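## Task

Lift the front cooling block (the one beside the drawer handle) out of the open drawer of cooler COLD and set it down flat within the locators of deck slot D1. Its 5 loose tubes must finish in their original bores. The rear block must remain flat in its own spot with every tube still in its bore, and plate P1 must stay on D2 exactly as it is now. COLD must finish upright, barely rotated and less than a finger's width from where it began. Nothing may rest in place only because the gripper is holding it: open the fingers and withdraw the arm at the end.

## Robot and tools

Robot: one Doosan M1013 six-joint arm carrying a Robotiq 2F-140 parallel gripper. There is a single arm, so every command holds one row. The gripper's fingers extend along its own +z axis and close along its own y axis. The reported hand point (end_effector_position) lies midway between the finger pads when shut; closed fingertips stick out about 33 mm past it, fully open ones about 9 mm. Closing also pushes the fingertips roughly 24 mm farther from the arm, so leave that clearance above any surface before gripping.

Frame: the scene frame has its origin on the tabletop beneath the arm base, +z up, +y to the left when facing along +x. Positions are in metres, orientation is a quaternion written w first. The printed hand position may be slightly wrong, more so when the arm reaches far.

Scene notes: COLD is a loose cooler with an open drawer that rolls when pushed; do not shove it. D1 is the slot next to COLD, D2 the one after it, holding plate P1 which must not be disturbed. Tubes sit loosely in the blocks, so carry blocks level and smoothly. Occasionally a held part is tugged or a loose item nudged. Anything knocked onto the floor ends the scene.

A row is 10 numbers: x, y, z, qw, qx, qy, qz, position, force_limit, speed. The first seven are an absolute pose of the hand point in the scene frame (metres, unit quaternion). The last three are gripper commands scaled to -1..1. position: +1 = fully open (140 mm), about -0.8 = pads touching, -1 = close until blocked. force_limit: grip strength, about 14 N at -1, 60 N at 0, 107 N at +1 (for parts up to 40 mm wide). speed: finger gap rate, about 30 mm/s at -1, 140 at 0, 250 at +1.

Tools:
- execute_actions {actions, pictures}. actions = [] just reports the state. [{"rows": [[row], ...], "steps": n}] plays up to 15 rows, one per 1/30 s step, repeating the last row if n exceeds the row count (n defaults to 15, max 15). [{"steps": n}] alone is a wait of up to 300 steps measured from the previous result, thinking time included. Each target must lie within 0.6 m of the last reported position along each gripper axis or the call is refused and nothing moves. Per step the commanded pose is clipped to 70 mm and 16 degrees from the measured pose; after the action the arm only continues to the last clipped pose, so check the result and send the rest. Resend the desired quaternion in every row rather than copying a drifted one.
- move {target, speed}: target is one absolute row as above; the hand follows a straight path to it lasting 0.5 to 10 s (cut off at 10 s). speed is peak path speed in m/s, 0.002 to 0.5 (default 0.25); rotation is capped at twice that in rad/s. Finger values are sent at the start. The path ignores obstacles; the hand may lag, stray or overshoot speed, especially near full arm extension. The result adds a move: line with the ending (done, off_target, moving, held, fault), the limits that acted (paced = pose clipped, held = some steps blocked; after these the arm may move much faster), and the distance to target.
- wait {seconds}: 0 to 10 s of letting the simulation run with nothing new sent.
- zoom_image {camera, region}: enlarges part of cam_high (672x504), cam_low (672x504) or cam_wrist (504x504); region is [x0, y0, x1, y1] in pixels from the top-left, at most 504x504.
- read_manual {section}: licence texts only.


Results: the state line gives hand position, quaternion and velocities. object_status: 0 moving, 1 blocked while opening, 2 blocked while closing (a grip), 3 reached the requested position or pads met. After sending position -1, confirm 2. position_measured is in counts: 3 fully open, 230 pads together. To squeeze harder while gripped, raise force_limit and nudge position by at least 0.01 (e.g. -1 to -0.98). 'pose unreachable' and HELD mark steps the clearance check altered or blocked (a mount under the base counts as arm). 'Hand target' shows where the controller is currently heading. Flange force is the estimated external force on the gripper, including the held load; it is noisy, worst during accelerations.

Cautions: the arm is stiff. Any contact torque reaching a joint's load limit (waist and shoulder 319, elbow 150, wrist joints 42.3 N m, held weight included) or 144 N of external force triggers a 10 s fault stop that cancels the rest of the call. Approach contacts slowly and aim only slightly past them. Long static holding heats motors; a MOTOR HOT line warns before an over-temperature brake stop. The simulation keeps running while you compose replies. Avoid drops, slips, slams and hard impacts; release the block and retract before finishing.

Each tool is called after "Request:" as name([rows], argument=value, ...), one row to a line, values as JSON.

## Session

Request:
execute_actions(actions=[])

Scene clock: 0.00 s of 6600.00 s.
end_effector_position=(+1.0280, -0.3392, +0.3023) position_measured=3 object_status=3 end_effector_quat_wxyz=(+0.578, +0.814, -0.035, -0.053) end_effector_velocity=(+0.000, -0.000, -0.000) end_effector_angular_velocity=(+0.000, +0.000, -0.000)
Joint positions: [-0.075  1.017  0.819 -1.229  1.55   1.806]
Joint velocities: [-0.  0. -0. -0. -0.  0.]
Flange force (N, the push that the arm receives, along the gripper's own x y z axes): no reading
Hand target: +1.028, -0.339, +0.302; +0.578, +0.814, -0.035, -0.053
camera_calibration (this result's frames):
cam_wrist: T_world_to_cam=[[0.138308, -0.301071, 0.943519, -0.540227], [-0.887305, 0.385533, 0.253089, 0.971983], [-0.439955, -0.872193, -0.213819, 0.407369], [0, 0, 0, 1]] pos_world=[1.11639, -0.182073, 0.350819]

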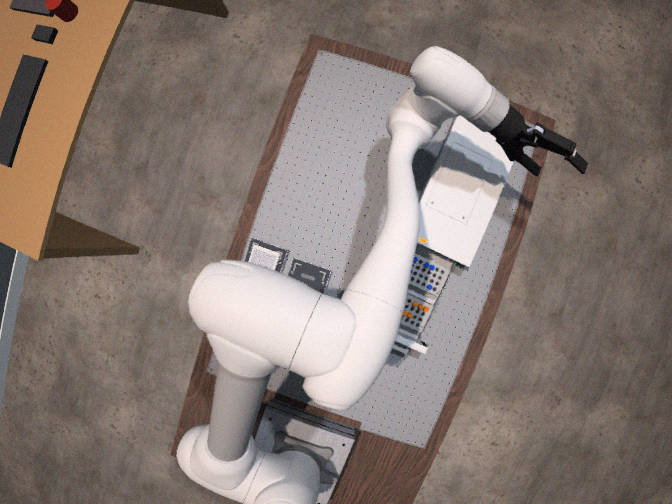

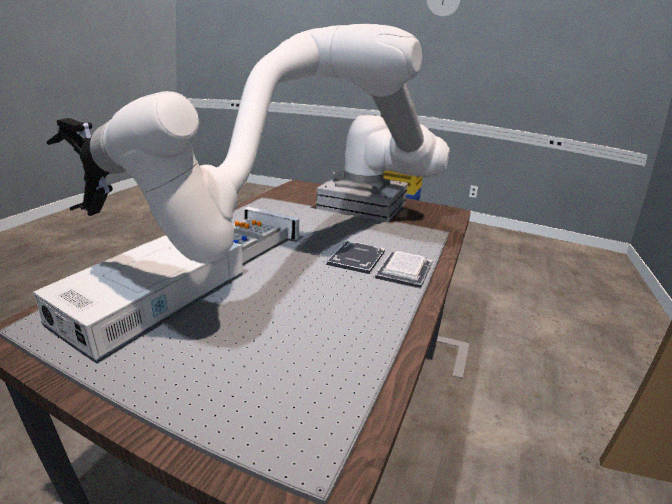

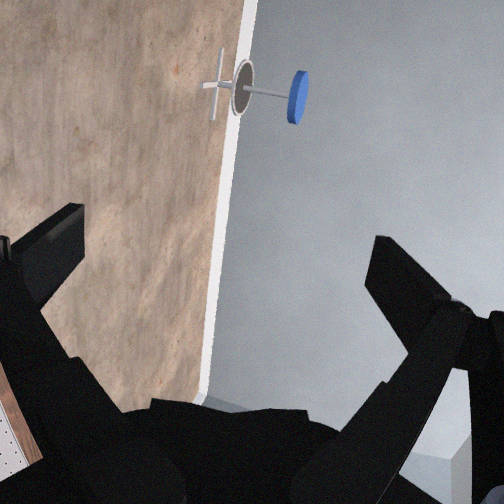

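Request:
move(target=[0.8,-0.25,0.36,0.2,0.98,0,0,1,0,0])

Request:
move(target=[0.56,-0.15,0.18,0,1,0,0,1,0,0])

Scene clock: 8.67 s of 6600.00 s.
end_effector_position=(+0.8003, -0.2503, +0.3603) position_measured=3 object_status=3 end_effector_quat_wxyz=(+0.200, +0.980, -0.001, -0.000) end_effector_velocity=(-0.002, +0.000, +0.001) end_effector_angular_velocity=(+0.003, +0.000, -0.000)
Joint positions: [-0.21   0.432  1.375 -0.412  1.269  1.492]
Joint velocities: [-0.001 -0.003  0.002  0.004  0.001 -0.003]
Flange force (N, the push that the arm receives, along the gripper's own x y z axes): [-3.1 2.2 0.8]
Hand target: +0.800, -0.250, +0.360; +0.200, +0.980, -0.001, -0.000
Off the commanded pose: 0.000 m, 0 deg.
After step 90, 3.53 s passed at rest.
move: done
camera_calibration (this result's frames):
cam_wrist: T_world_to_cam=[[0.127486, -0.8944, 0.428715, -0.490978], [-0.937442, 0.032524, 0.346618, 0.63907], [-0.323958, -0.446085, -0.834302, 0.634542], [0, 0, 0, 1]] pos_world=[0.867249, -0.176856, 0.518376]

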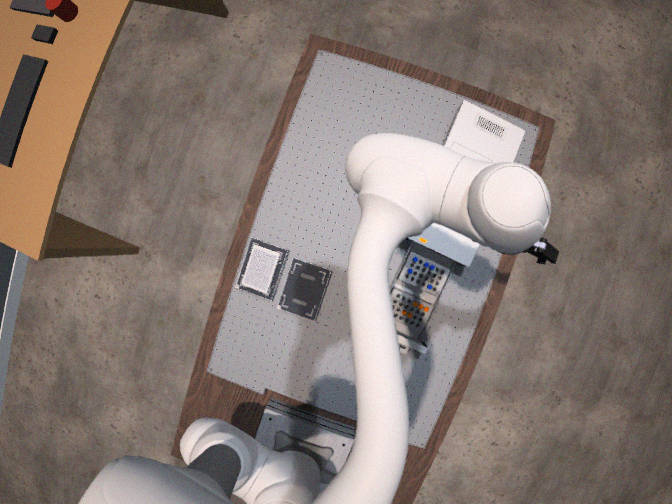

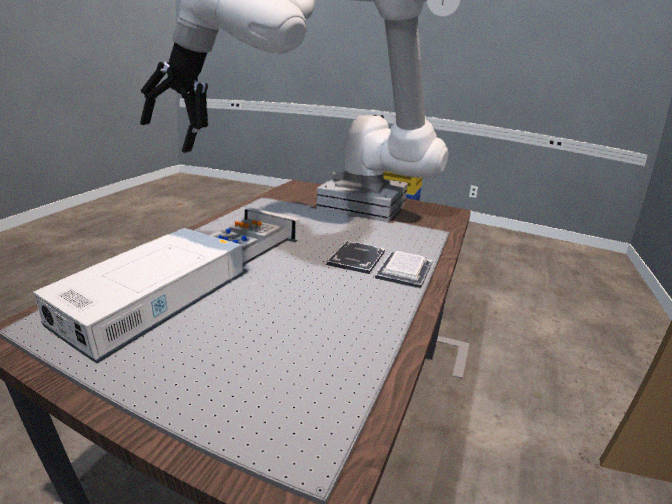

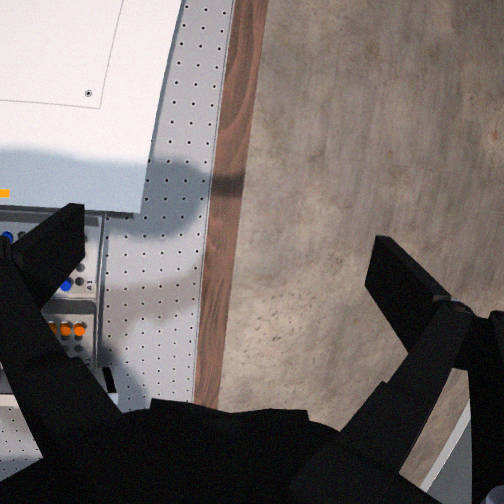

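Scene clock: 10.43 s of 6600.00 s.
end_effector_position=(+0.5600, -0.1502, +0.1800) position_measured=3 object_status=3 end_effector_quat_wxyz=(+0.000, +1.000, -0.000, -0.000) end_effector_velocity=(-0.001, +0.000, -0.000) end_effector_angular_velocity=(+0.002, -0.000, +0.000)
Joint positions: [-0.341  0.203  2.003  0.005  0.928  1.244]
Joint velocities: [-0.001 -0.001  0.002  0.002 -0.001 -0.003]
Flange force (N, the push that the arm receives, along the gripper's own x y z axes): [-0.2 1.3 -0.3]
Hand target: +0.560, -0.150, +0.180; +0.000, +1.000, -0.000, -0.000
Off the commanded pose: 0.000 m, 0 deg.
move: done
camera_calibration (this result's frames):
cam_wrist: T_world_to_cam=[[0.128537, -0.990742, 0.0436851, -0.239334], [-0.937312, -0.106981, 0.331665, 0.454706], [-0.323921, -0.0835777, -0.942385, 0.524872], [0, 0, 0, 1]] pos_world=[0.626982, -0.144606, 0.354277]

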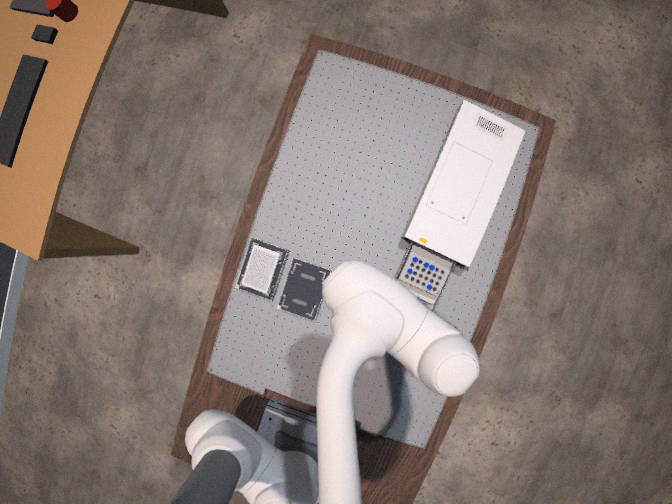

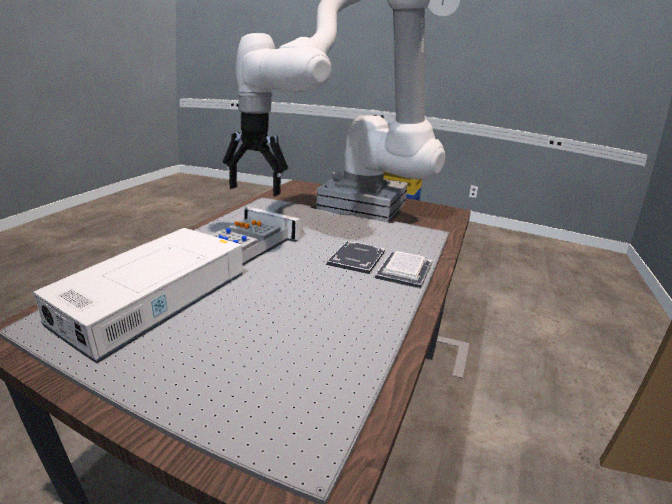

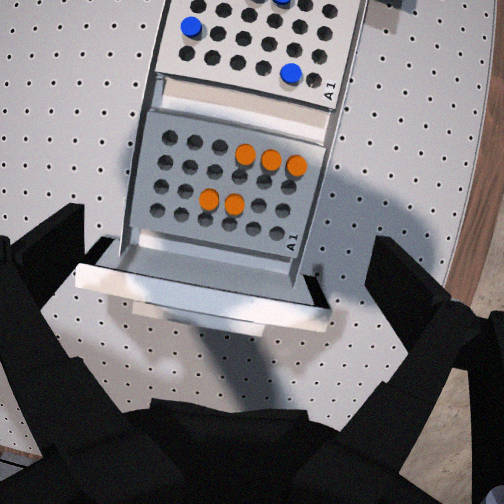

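Request:
move(target=[0.569,-0.1465,0.084,0,0.99939,-0.0349,0,1,0,0], speed=0.1)

Scene clock: 21.93 s of 6600.00 s.
end_effector_position=(+0.5690, -0.1464, +0.0840) position_measured=3 object_status=3 end_effector_quat_wxyz=(-0.000, +0.999, -0.035, +0.000) end_effector_velocity=(+0.000, +0.000, -0.000) end_effector_angular_velocity=(-0.000, -0.001, -0.000)
Joint positions: [-0.33   0.329  2.057  0.007  0.747  1.322]
Joint velocities: [ 0.     0.     0.001 -0.    -0.002  0.001]
Flange force (N, the push that the arm receives, along the gripper's own x y z axes): [0.3 0.2 -1.3]
Hand target: +0.569, -0.146, +0.084; -0.000, +0.999, -0.035, +0.000
Off the commanded pose: 0.000 m, 0 deg.
After step 90, 7.13 s passed at rest.
move: done
camera_calibration (this result's frames):
cam_wrist: T_world_to_cam=[[0.0596607, -0.997283, 0.043222, -0.194281], [-0.942653, -0.042042, 0.331117, 0.507982], [-0.3284, -0.060498, -0.942599, 0.443505], [0, 0, 0, 1]] pos_world=[0.636089, -0.145565, 0.258243]

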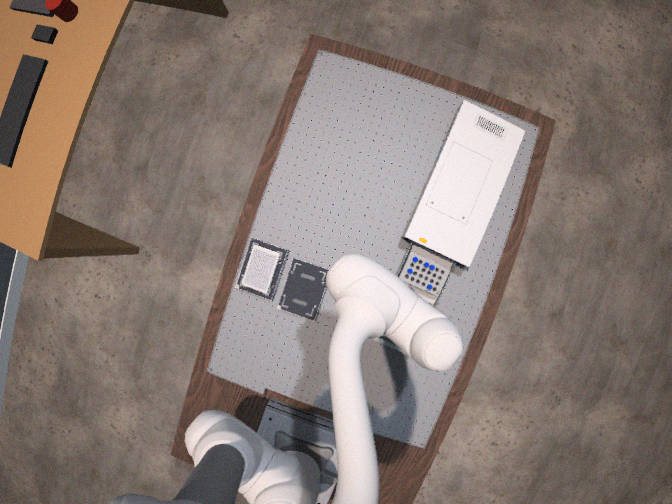

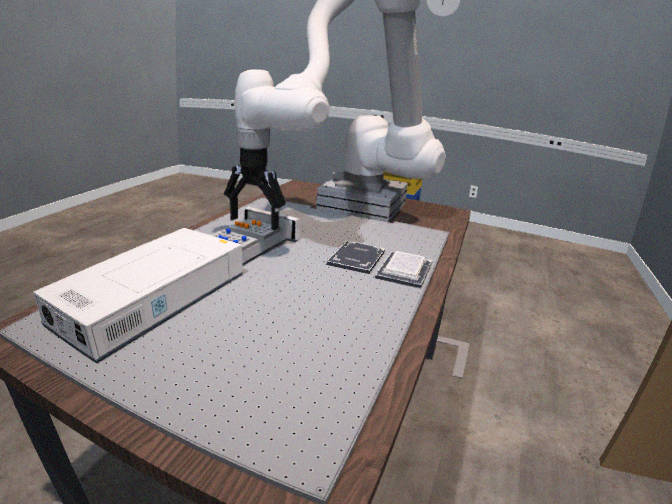

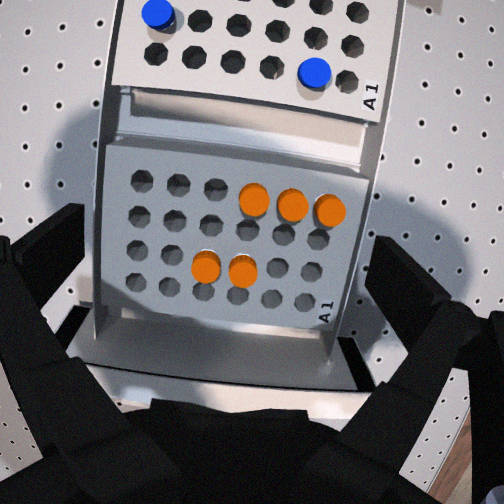

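Request:
move(target=[0.569,-0.1465,0.077,0,0.99939,-0.0349,0,1,0,0], speed=0.01)

Scene clock: 29.93 s of 6600.00 s.
end_effector_position=(+0.5690, -0.1465, +0.0770) position_measured=3 object_status=3 end_effector_quat_wxyz=(-0.000, +0.999, -0.035, +0.000) end_effector_velocity=(-0.000, -0.000, +0.000) end_effector_angular_velocity=(-0.000, -0.000, -0.000)
Joint positions: [-0.33   0.338  2.061  0.007  0.733  1.323]
Joint velocities: [-0.    -0.001  0.001 -0.    -0.    -0.   ]
Flange force (N, the push that the arm receives, along the gripper's own x y z axes): [-1.3 3.1 -0.2]
Hand target: +0.569, -0.146, +0.077; -0.000, +0.999, -0.035, +0.000
Off the commanded pose: 0.000 m, 0 deg.
After step 90, 4.10 s passed at rest.
move: done
camera_calibration (this result's frames):
cam_wrist: T_world_to_cam=[[0.0595744, -0.997281, 0.0433678, -0.194003], [-0.942628, -0.0419069, 0.331204, 0.510271], [-0.328486, -0.060611, -0.942562, 0.436991], [0, 0, 0, 1]] pos_world=[0.636099, -0.145606, 0.251301]

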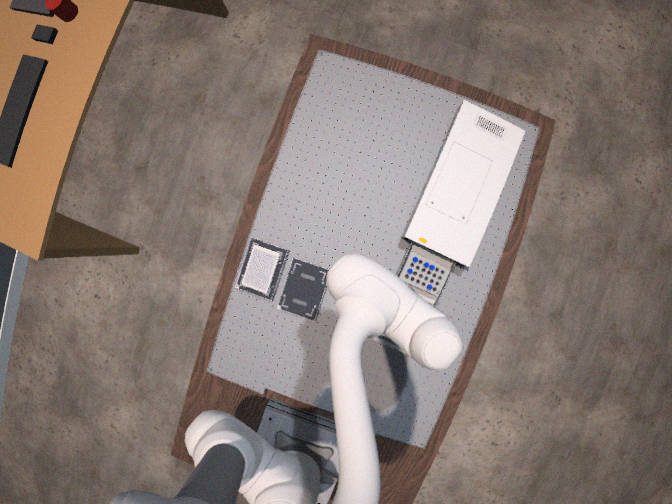

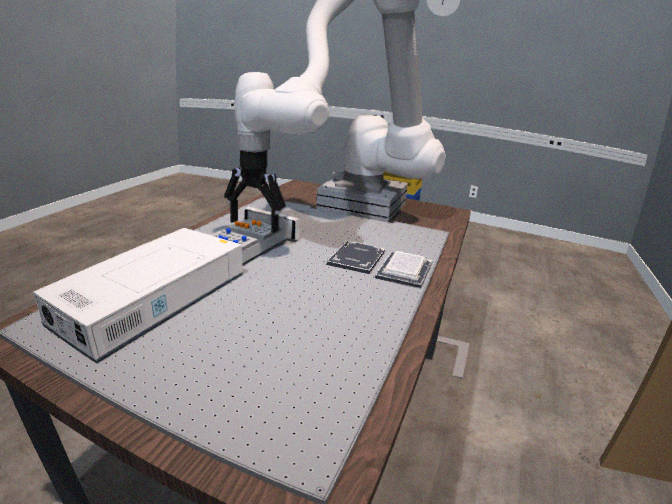

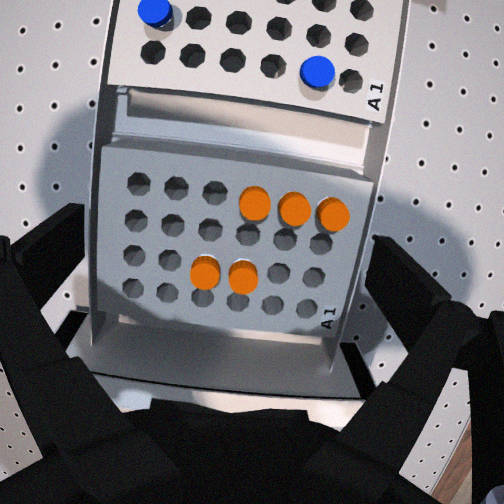

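Request:
move(target=[0.569,-0.147,0.073,0,0.99939,-0.0349,0,1,0,0], speed=0.005)

Request:
move(target=[0.569,-0.147,0.073,0,0.99939,-0.0349,0,-1,0.8,-1])

Request:
move(target=[0.569,-0.147,0.095,0,0.99939,-0.0349,0,-1,0.8,-1], speed=0.015)

Request:
zoom_image(camera="cam_high", region=[220, 220, 360, 340])

Scene clock: 43.70 s of 6600.00 s.
end_effector_position=(+0.5690, -0.1470, +0.0730) position_measured=3 object_status=3 end_effector_quat_wxyz=(+0.000, +0.999, -0.035, -0.000) end_effector_velocity=(+0.001, -0.000, +0.000) end_effector_angular_velocity=(-0.000, -0.002, -0.000)
Joint positions: [-0.33   0.344  2.063  0.007  0.726  1.322]
Joint velocities: [ 0.    -0.     0.     0.    -0.002 -0.   ]
Flange force (N, the push that the arm receives, along the gripper's own x y z axes): [-0.1 3.3 0.4]
Hand target: +0.569, -0.147, +0.073; -0.000, +0.999, -0.035, +0.000
Off the commanded pose: 0.000 m, 0 deg.
After step 90, 9.73 s passed at rest.
move: done
camera_calibration (this result's frames):
cam_wrist: T_world_to_cam=[[0.059609, -0.997278, 0.0434087, -0.194358], [-0.942622, -0.0419251, 0.331219, 0.51157], [-0.328498, -0.0606616, -0.942555, 0.433167], [0, 0, 0, 1]] pos_world=[0.636097, -0.146105, 0.247278]

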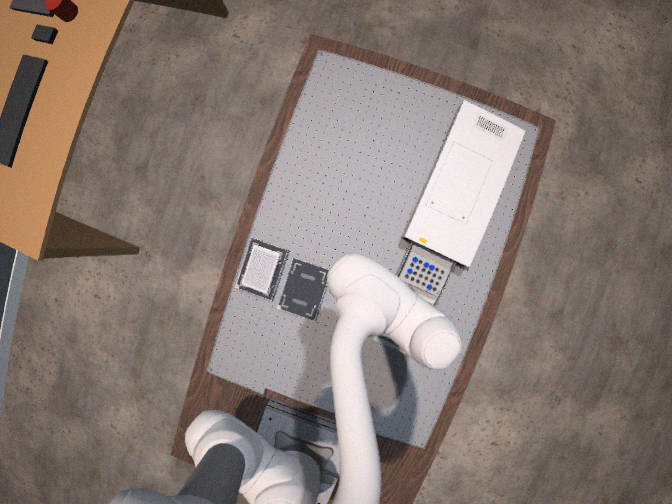

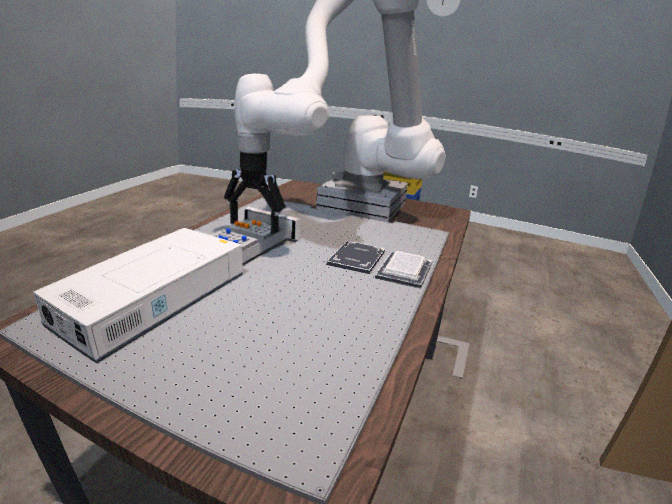

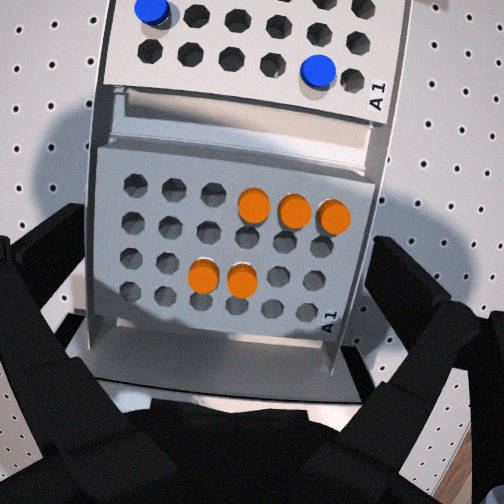

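Scene clock: 44.60 s of 6600.00 s.
end_effector_position=(+0.5689, -0.1470, +0.0730) position_measured=36 object_status=0 end_effector_quat_wxyz=(+0.000, +0.999, -0.035, -0.000) end_effector_velocity=(-0.000, -0.000, +0.001) end_effector_angular_velocity=(+0.000, -0.000, -0.000)
Joint positions: [-0.33   0.344  2.063  0.007  0.726  1.322]
Joint velocities: [-0.    -0.001  0.     0.     0.001  0.   ]
Flange force (N, the push that the arm receives, along the gripper's own x y z axes): [-1.1 -9.3 -4.3]
Hand target: +0.569, -0.147, +0.073; +0.000, +0.999, -0.035, -0.000
Off the commanded pose: 0.000 m, 0 deg.
move: done
camera_calibration (this result's frames):
cam_wrist: T_world_to_cam=[[0.0596124, -0.997279, 0.0433758, -0.19434], [-0.942593, -0.041934, 0.331299, 0.511519], [-0.328579, -0.0606353, -0.942528, 0.433153], [0, 0, 0, 1]] pos_world=[0.636064, -0.146097, 0.247222]

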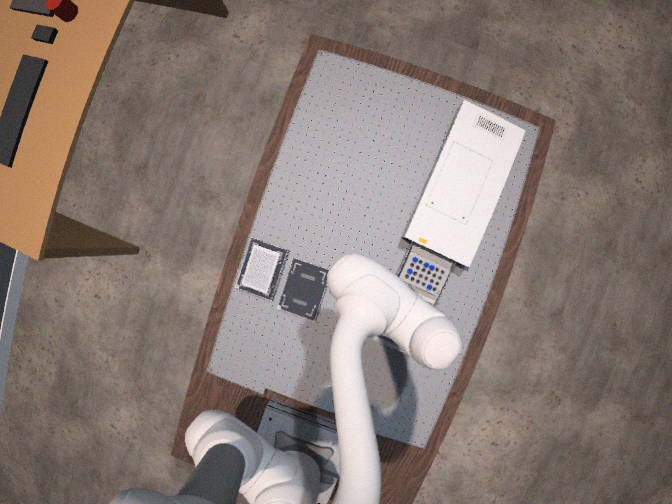

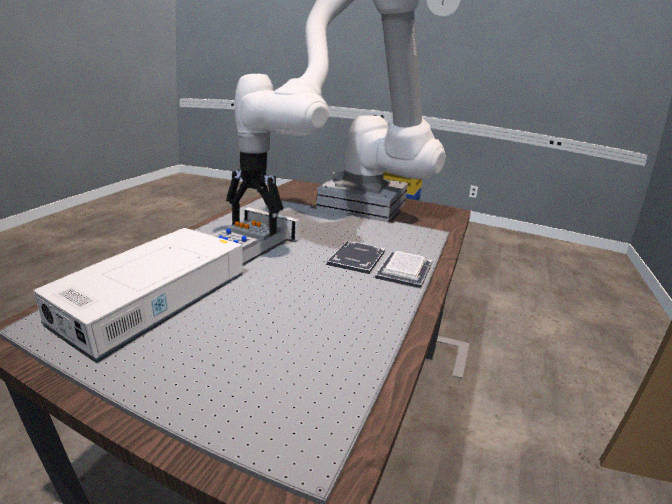

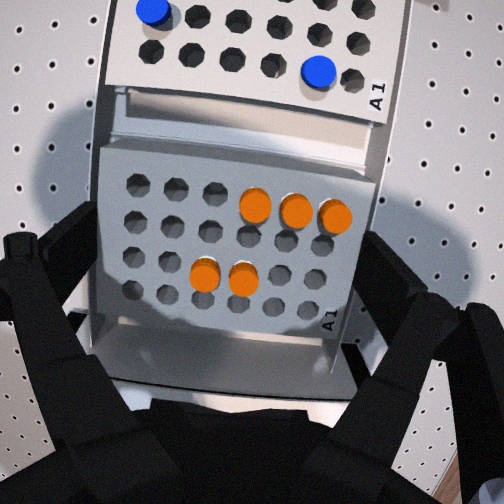

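Scene clock: 46.30 s of 6600.00 s.
end_effector_position=(+0.5690, -0.1470, +0.0950) position_measured=36 object_status=2 end_effector_quat_wxyz=(+0.000, +0.999, -0.035, -0.000) end_effector_velocity=(+0.001, -0.000, +0.002) end_effector_angular_velocity=(-0.001, -0.002, -0.000)
Joint positions: [-0.331  0.315  2.051  0.006  0.768  1.322]
Joint velocities: [-0.    -0.003 -0.001  0.     0.002  0.   ]
Flange force (N, the push that the arm receives, along the gripper's own x y z axes): [-2.4 1.4 8.4]
Hand target: +0.569, -0.147, +0.095; +0.000, +0.999, -0.035, -0.000
Off the commanded pose: 0.000 m, 0 deg.
move: done
camera_calibration (this result's frames):
cam_wrist: T_world_to_cam=[[0.059552, -0.997281, 0.043402, -0.195282], [-0.942626, -0.0418737, 0.331215, 0.50432], [-0.328497, -0.0606363, -0.942556, 0.453842], [0, 0, 0, 1]] pos_world=[0.6361, -0.146114, 0.269209]

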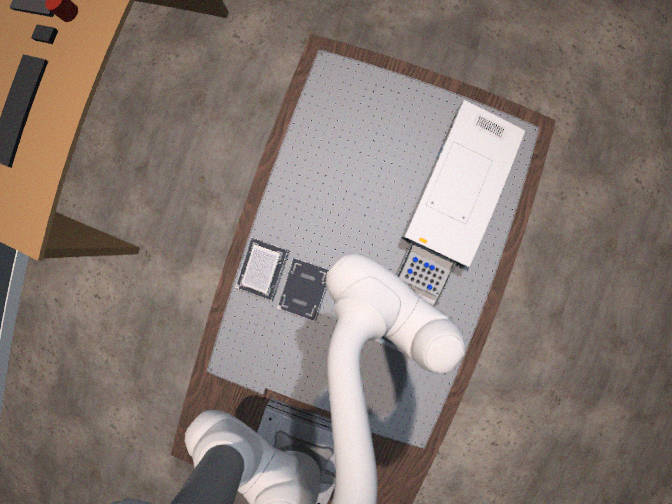

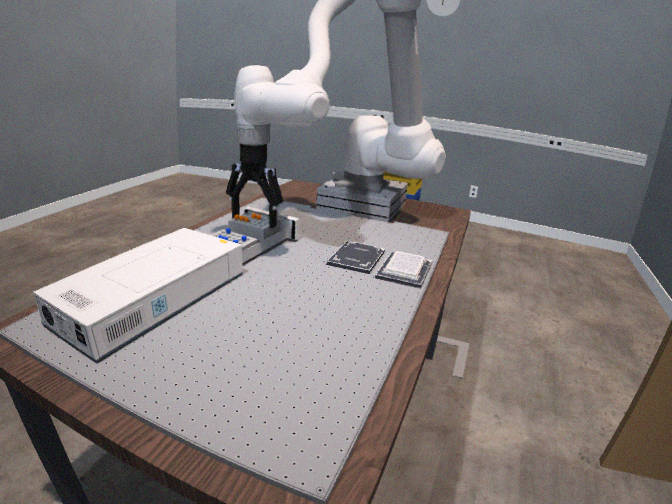

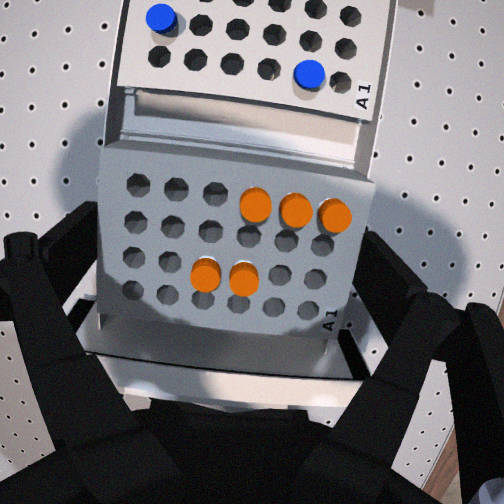

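Region (220, 220, 360, 340) of cam_high's 672x504 image, scaled by 3.600, with more detail than that image has; it fills the top 432 rows of this view, and the rest is white.

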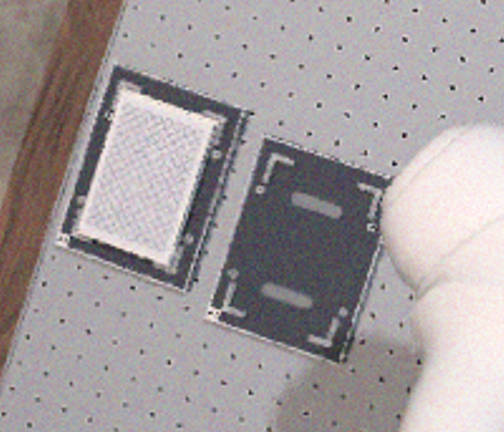

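Request:
move(target=[0.569,-0.147,0.16,0,0.99939,-0.0349,0,-1,0.8,-1], speed=0.05)

Request:
move(target=[0.53,0.163,0.16,0,0.7314,-0.682,0,-1,0.8,-1], speed=0.15)

Scene clock: 60.07 s of 6600.00 s.
end_effector_position=(+0.5690, -0.1470, +0.1600) position_measured=36 object_status=2 end_effector_quat_wxyz=(+0.000, +0.999, -0.035, -0.000) end_effector_velocity=(-0.000, -0.000, +0.000) end_effector_angular_velocity=(+0.000, +0.002, -0.001)
Joint positions: [-0.331  0.236  2.005  0.006  0.892  1.323]
Joint velocities: [-0.001  0.    -0.001 -0.     0.003  0.   ]
Flange force (N, the push that the arm receives, along the gripper's own x y z axes): [-0.5 2.8 7.7]
Hand target: +0.569, -0.147, +0.160; +0.000, +0.999, -0.035, -0.000
Off the commanded pose: 0.000 m, 0 deg.
After step 90, 9.17 s passed at rest.
move: done
camera_calibration (this result's frames):
cam_wrist: T_world_to_cam=[[0.059487, -0.997283, 0.0434418, -0.19809], [-0.942619, -0.0417974, 0.331243, 0.482784], [-0.328528, -0.0606538, -0.942545, 0.515136], [0, 0, 0, 1]] pos_world=[0.636102, -0.146128, 0.334225]

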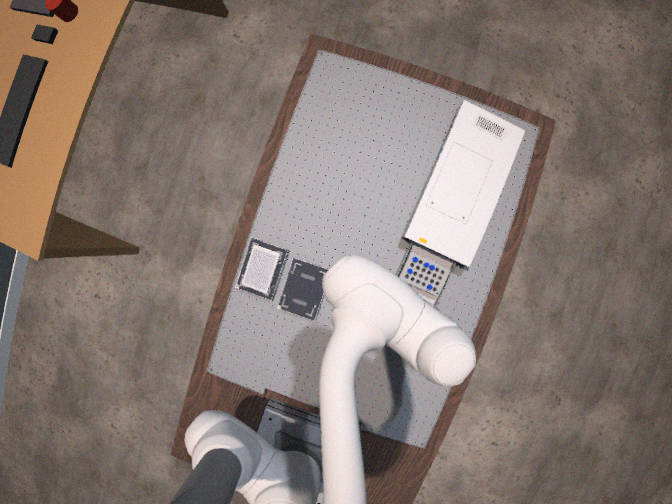

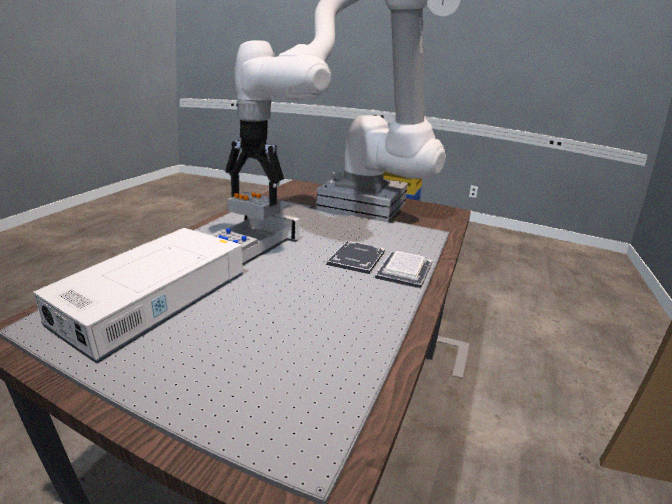

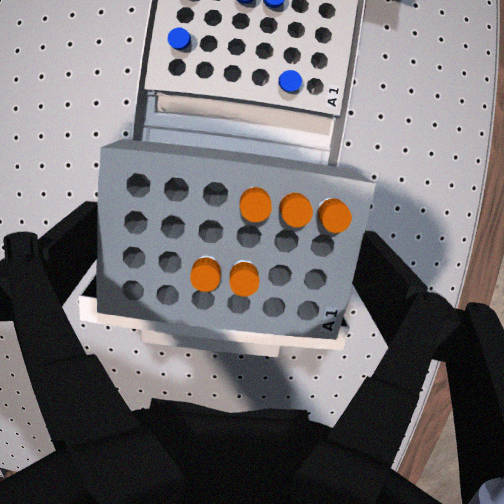

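Scene clock: 65.20 s of 6600.00 s.
end_effector_position=(+0.5302, +0.1637, +0.1600) position_measured=36 object_status=2 end_effector_quat_wxyz=(-0.001, +0.731, -0.682, -0.000) end_effector_velocity=(-0.000, +0.001, -0.001) end_effector_angular_velocity=(-0.002, +0.002, -0.004)
Joint positions: [0.221 0.189 2.066 0.    0.877 3.309]
Joint velocities: [ 0.002  0.002 -0.    -0.002  0.001  0.007]
Flange force (N, the push that the arm receives, along the gripper's own x y z axes): [0.8 -0.6 9.3]
Hand target: +0.530, +0.164, +0.160; -0.001, +0.731, -0.682, -0.000
Off the commanded pose: 0.001 m, 0 deg.
move: done
camera_calibration (this result's frames):
cam_wrist: T_world_to_cam=[[-0.979241, -0.198135, 0.0427698, 0.534115], [-0.1731, 0.927209, 0.332145, -0.107579], [-0.105466, 0.317847, -0.942258, 0.341027], [0, 0, 0, 1]] pos_world=[0.540372, 0.097181, 0.334223]

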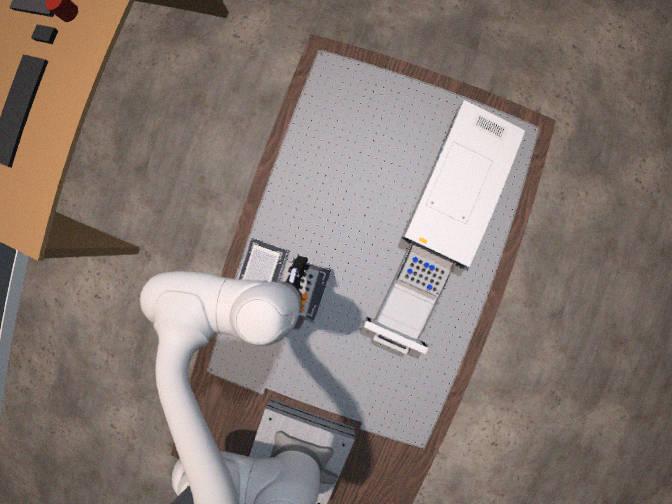

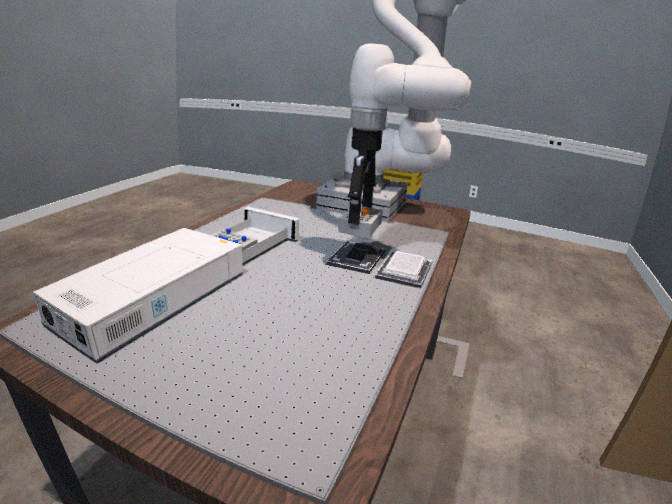

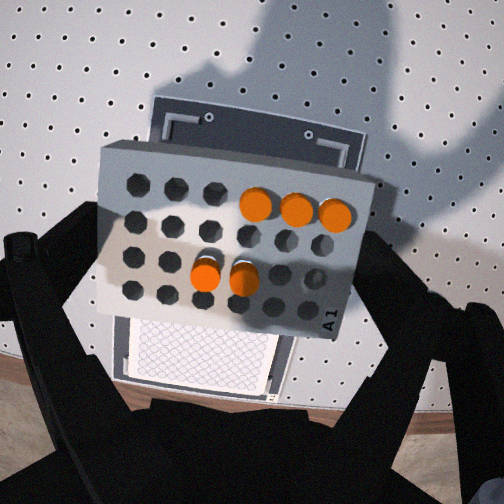

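Request:
move(target=[0.518,0.1595,0.09,0,0.7212,-0.6928,0,-1,0.8,-1], speed=0.05)

Request:
zoom_image(camera="cam_wrist", region=[50, 50, 430, 250])

Scene clock: 82.00 s of 6600.00 s.
end_effector_position=(+0.5180, +0.1595, +0.0900) position_measured=36 object_status=2 end_effector_quat_wxyz=(-0.000, +0.721, -0.693, -0.000) end_effector_velocity=(-0.000, +0.000, -0.001) end_effector_angular_velocity=(-0.000, +0.001, +0.000)
Joint positions: [ 0.219  0.262  2.14  -0.001  0.73   3.338]
Joint velocities: [ 0.     0.002  0.001 -0.    -0.002  0.   ]
Flange force (N, the push that the arm receives, along the gripper's own x y z axes): [2.8 -2.6 10.3]
Hand target: +0.518, +0.160, +0.090; -0.000, +0.721, -0.693, -0.000
Off the commanded pose: 0.000 m, 0 deg.
After step 90, 12.03 s passed at rest.
move: done
camera_calibration (this result's frames):
cam_wrist: T_world_to_cam=[[-0.984699, -0.168781, 0.0433697, 0.522429], [-0.145206, 0.932288, 0.331293, -0.0977583], [-0.0963489, 0.319926, -0.942531, 0.270043], [0, 0, 0, 1]] pos_world=[0.526259, 0.0929209, 0.264253]

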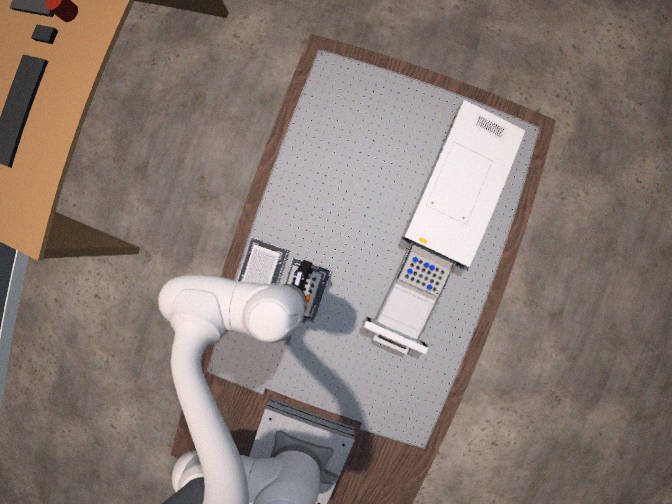

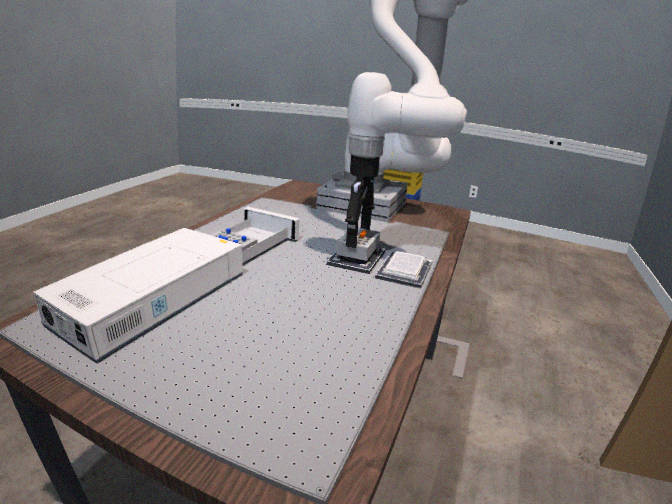

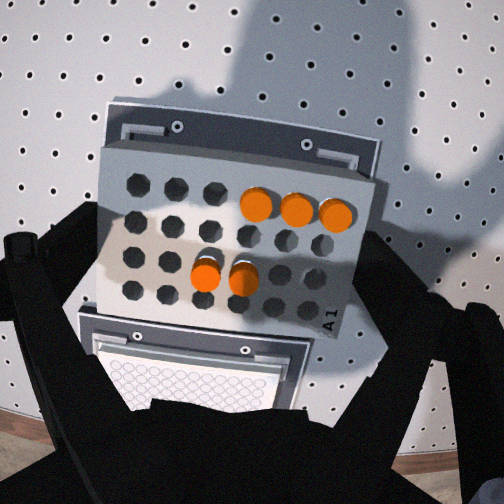

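Region (50, 50, 430, 250) of cam_wrist's 504x504 image, scaled by 1.326, with more detail than that image has; it fills the top 265 rows of this view, and the rest is white.

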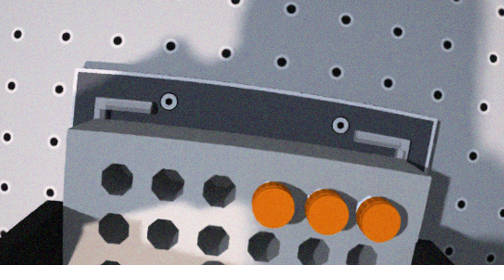

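Request:
move(target=[0.5167,0.159,0.08,0,0.7181,-0.6959,0,-1,0.8,-1], speed=0.01)

Request:
zoom_image(camera="cam_wrist", region=[85, 105, 195, 165])

Request:
zoom_image(camera="cam_wrist", region=[285, 135, 395, 195])

Scene clock: 95.70 s of 6600.00 s.
end_effector_position=(+0.5167, +0.1590, +0.0800) position_measured=36 object_status=2 end_effector_quat_wxyz=(-0.000, +0.718, -0.696, -0.000) end_effector_velocity=(+0.000, +0.000, -0.002) end_effector_angular_velocity=(-0.000, +0.000, -0.001)
Joint positions: [ 0.219  0.275  2.148 -0.001  0.709  3.346]
Joint velocities: [-0.     0.003  0.     0.    -0.003  0.001]
Flange force (N, the push that the arm receives, along the gripper's own x y z axes): [1.3 -2.0 9.5]
Hand target: +0.517, +0.159, +0.080; -0.000, +0.718, -0.696, -0.000
Off the commanded pose: 0.000 m, 0 deg.
After step 90, 9.47 s passed at rest.
move: done
camera_calibration (this result's frames):
cam_wrist: T_world_to_cam=[[-0.986151, -0.160078, 0.0433787, 0.520864], [-0.136971, 0.933558, 0.331222, -0.0986082], [-0.0935178, 0.320693, -0.942555, 0.259114], [0, 0, 0, 1]] pos_world=[0.524376, 0.0923391, 0.254296]

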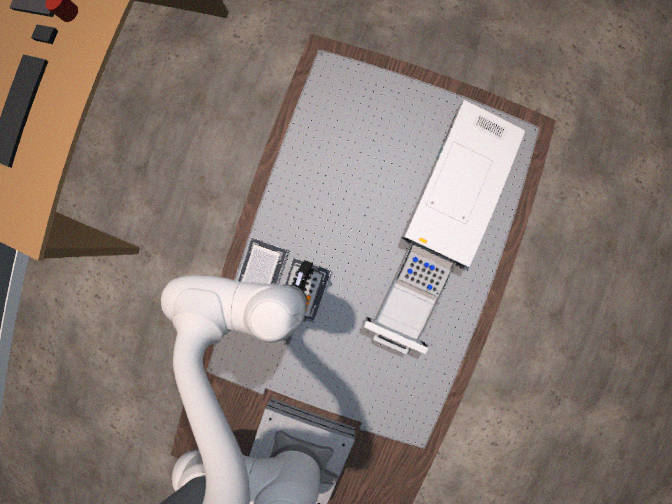

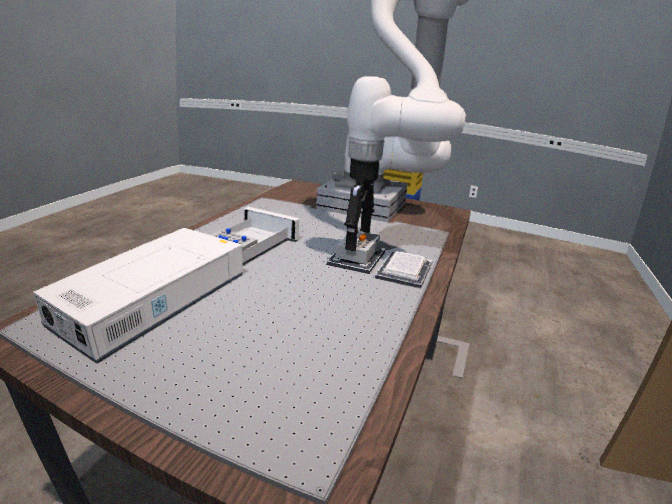

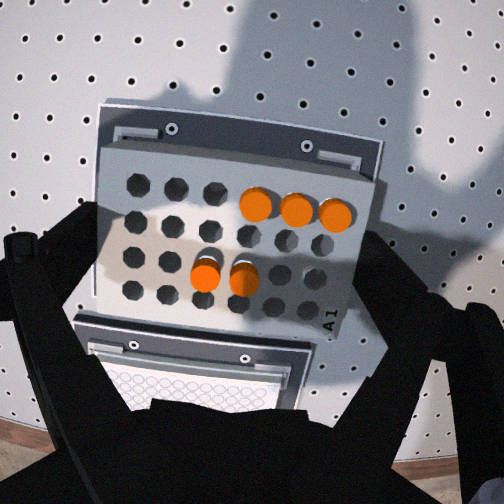

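Region (85, 105, 195, 165) of cam_wrist's 504x504 image, scaled by 4.582, with more detail than that image has; it fills the top 275 rows of this view, and the rest is white.

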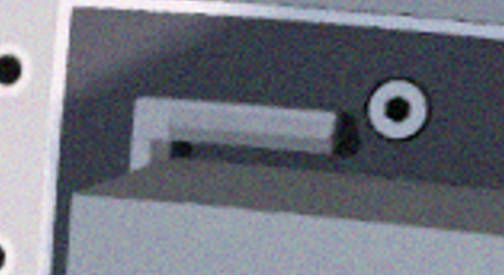

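Region (285, 135, 395, 195) of cam_wrist's 504x504 image, scaled by 4.582, with more detail than that image has; it fills the top 275 rows of this view, and the rest is white.

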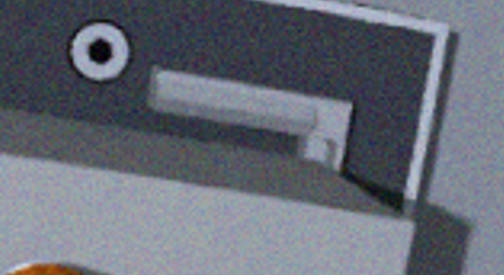

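Request:
move(target=[0.5167,0.1585,0.0762,0,0.7181,-0.6959,0,-1,0.8,-1], speed=0.003)

Request:
zoom_image(camera="cam_wrist", region=[85, 105, 195, 165])

Request:
zoom_image(camera="cam_wrist", region=[285, 135, 395, 195])

Scene clock: 106.23 s of 6600.00 s.
end_effector_position=(+0.5167, +0.1584, +0.0763) position_measured=36 object_status=2 end_effector_quat_wxyz=(-0.000, +0.718, -0.696, +0.000) end_effector_velocity=(-0.001, -0.001, -0.000) end_effector_angular_velocity=(-0.001, +0.002, -0.001)
Joint positions: [ 0.218  0.28   2.151 -0.001  0.701  3.345]
Joint velocities: [-0.001 -0.     0.001 -0.     0.002 -0.   ]
Flange force (N, the push that the arm receives, along the gripper's own x y z axes): [51.0 10.0 -68.2]
Hand target: +0.517, +0.159, +0.076; -0.000, +0.718, -0.696, -0.000
Off the commanded pose: 0.000 m, 0 deg.
After step 90, 6.03 s passed at rest.
move: done
camera_calibration (this result's frames):
cam_wrist: T_world_to_cam=[[-0.986162, -0.160037, 0.0432831, 0.520974], [-0.136972, 0.933592, 0.331127, -0.096811], [-0.0934013, 0.320616, -0.942593, 0.255712], [0, 0, 0, 1]] pos_world=[0.524388, 0.0917714, 0.25054]

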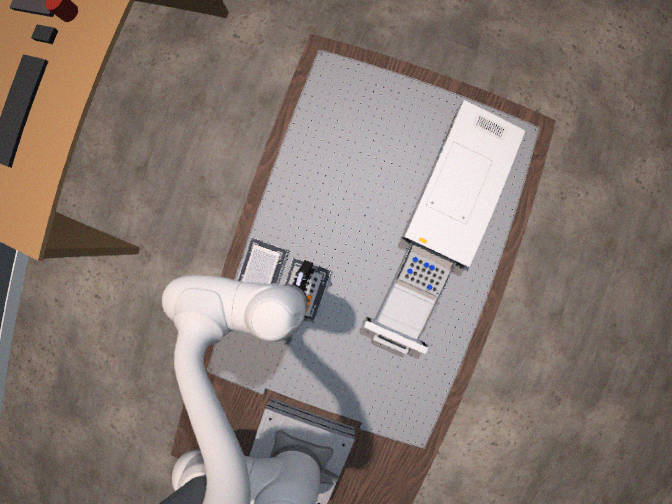

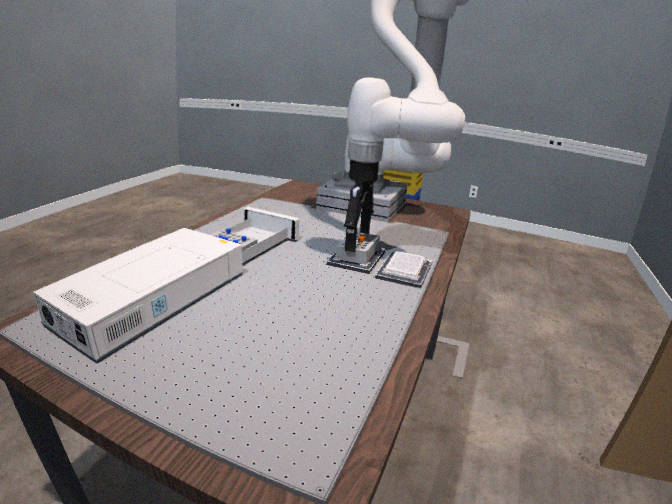

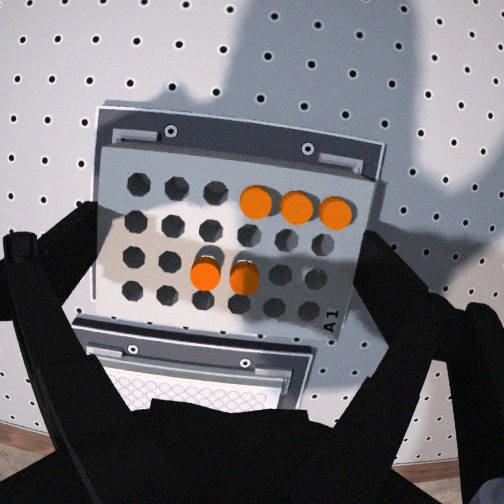

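Region (85, 105, 195, 165) of cam_wrist's 504x504 image, scaled by 4.582, with more detail than that image has; it fills the top 275 rows of this view, and the rest is white.

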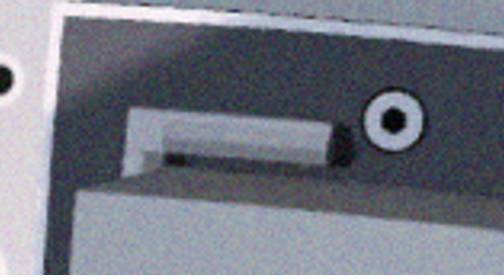

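Region (285, 135, 395, 195) of cam_wrist's 504x504 image, scaled by 4.582, with more detail than that image has; it fills the top 275 rows of this view, and the rest is white.

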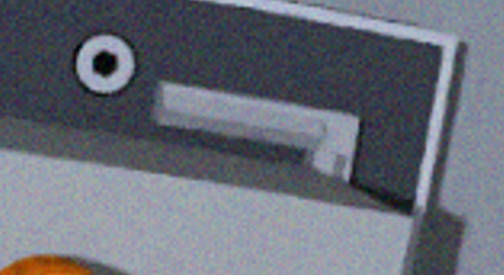

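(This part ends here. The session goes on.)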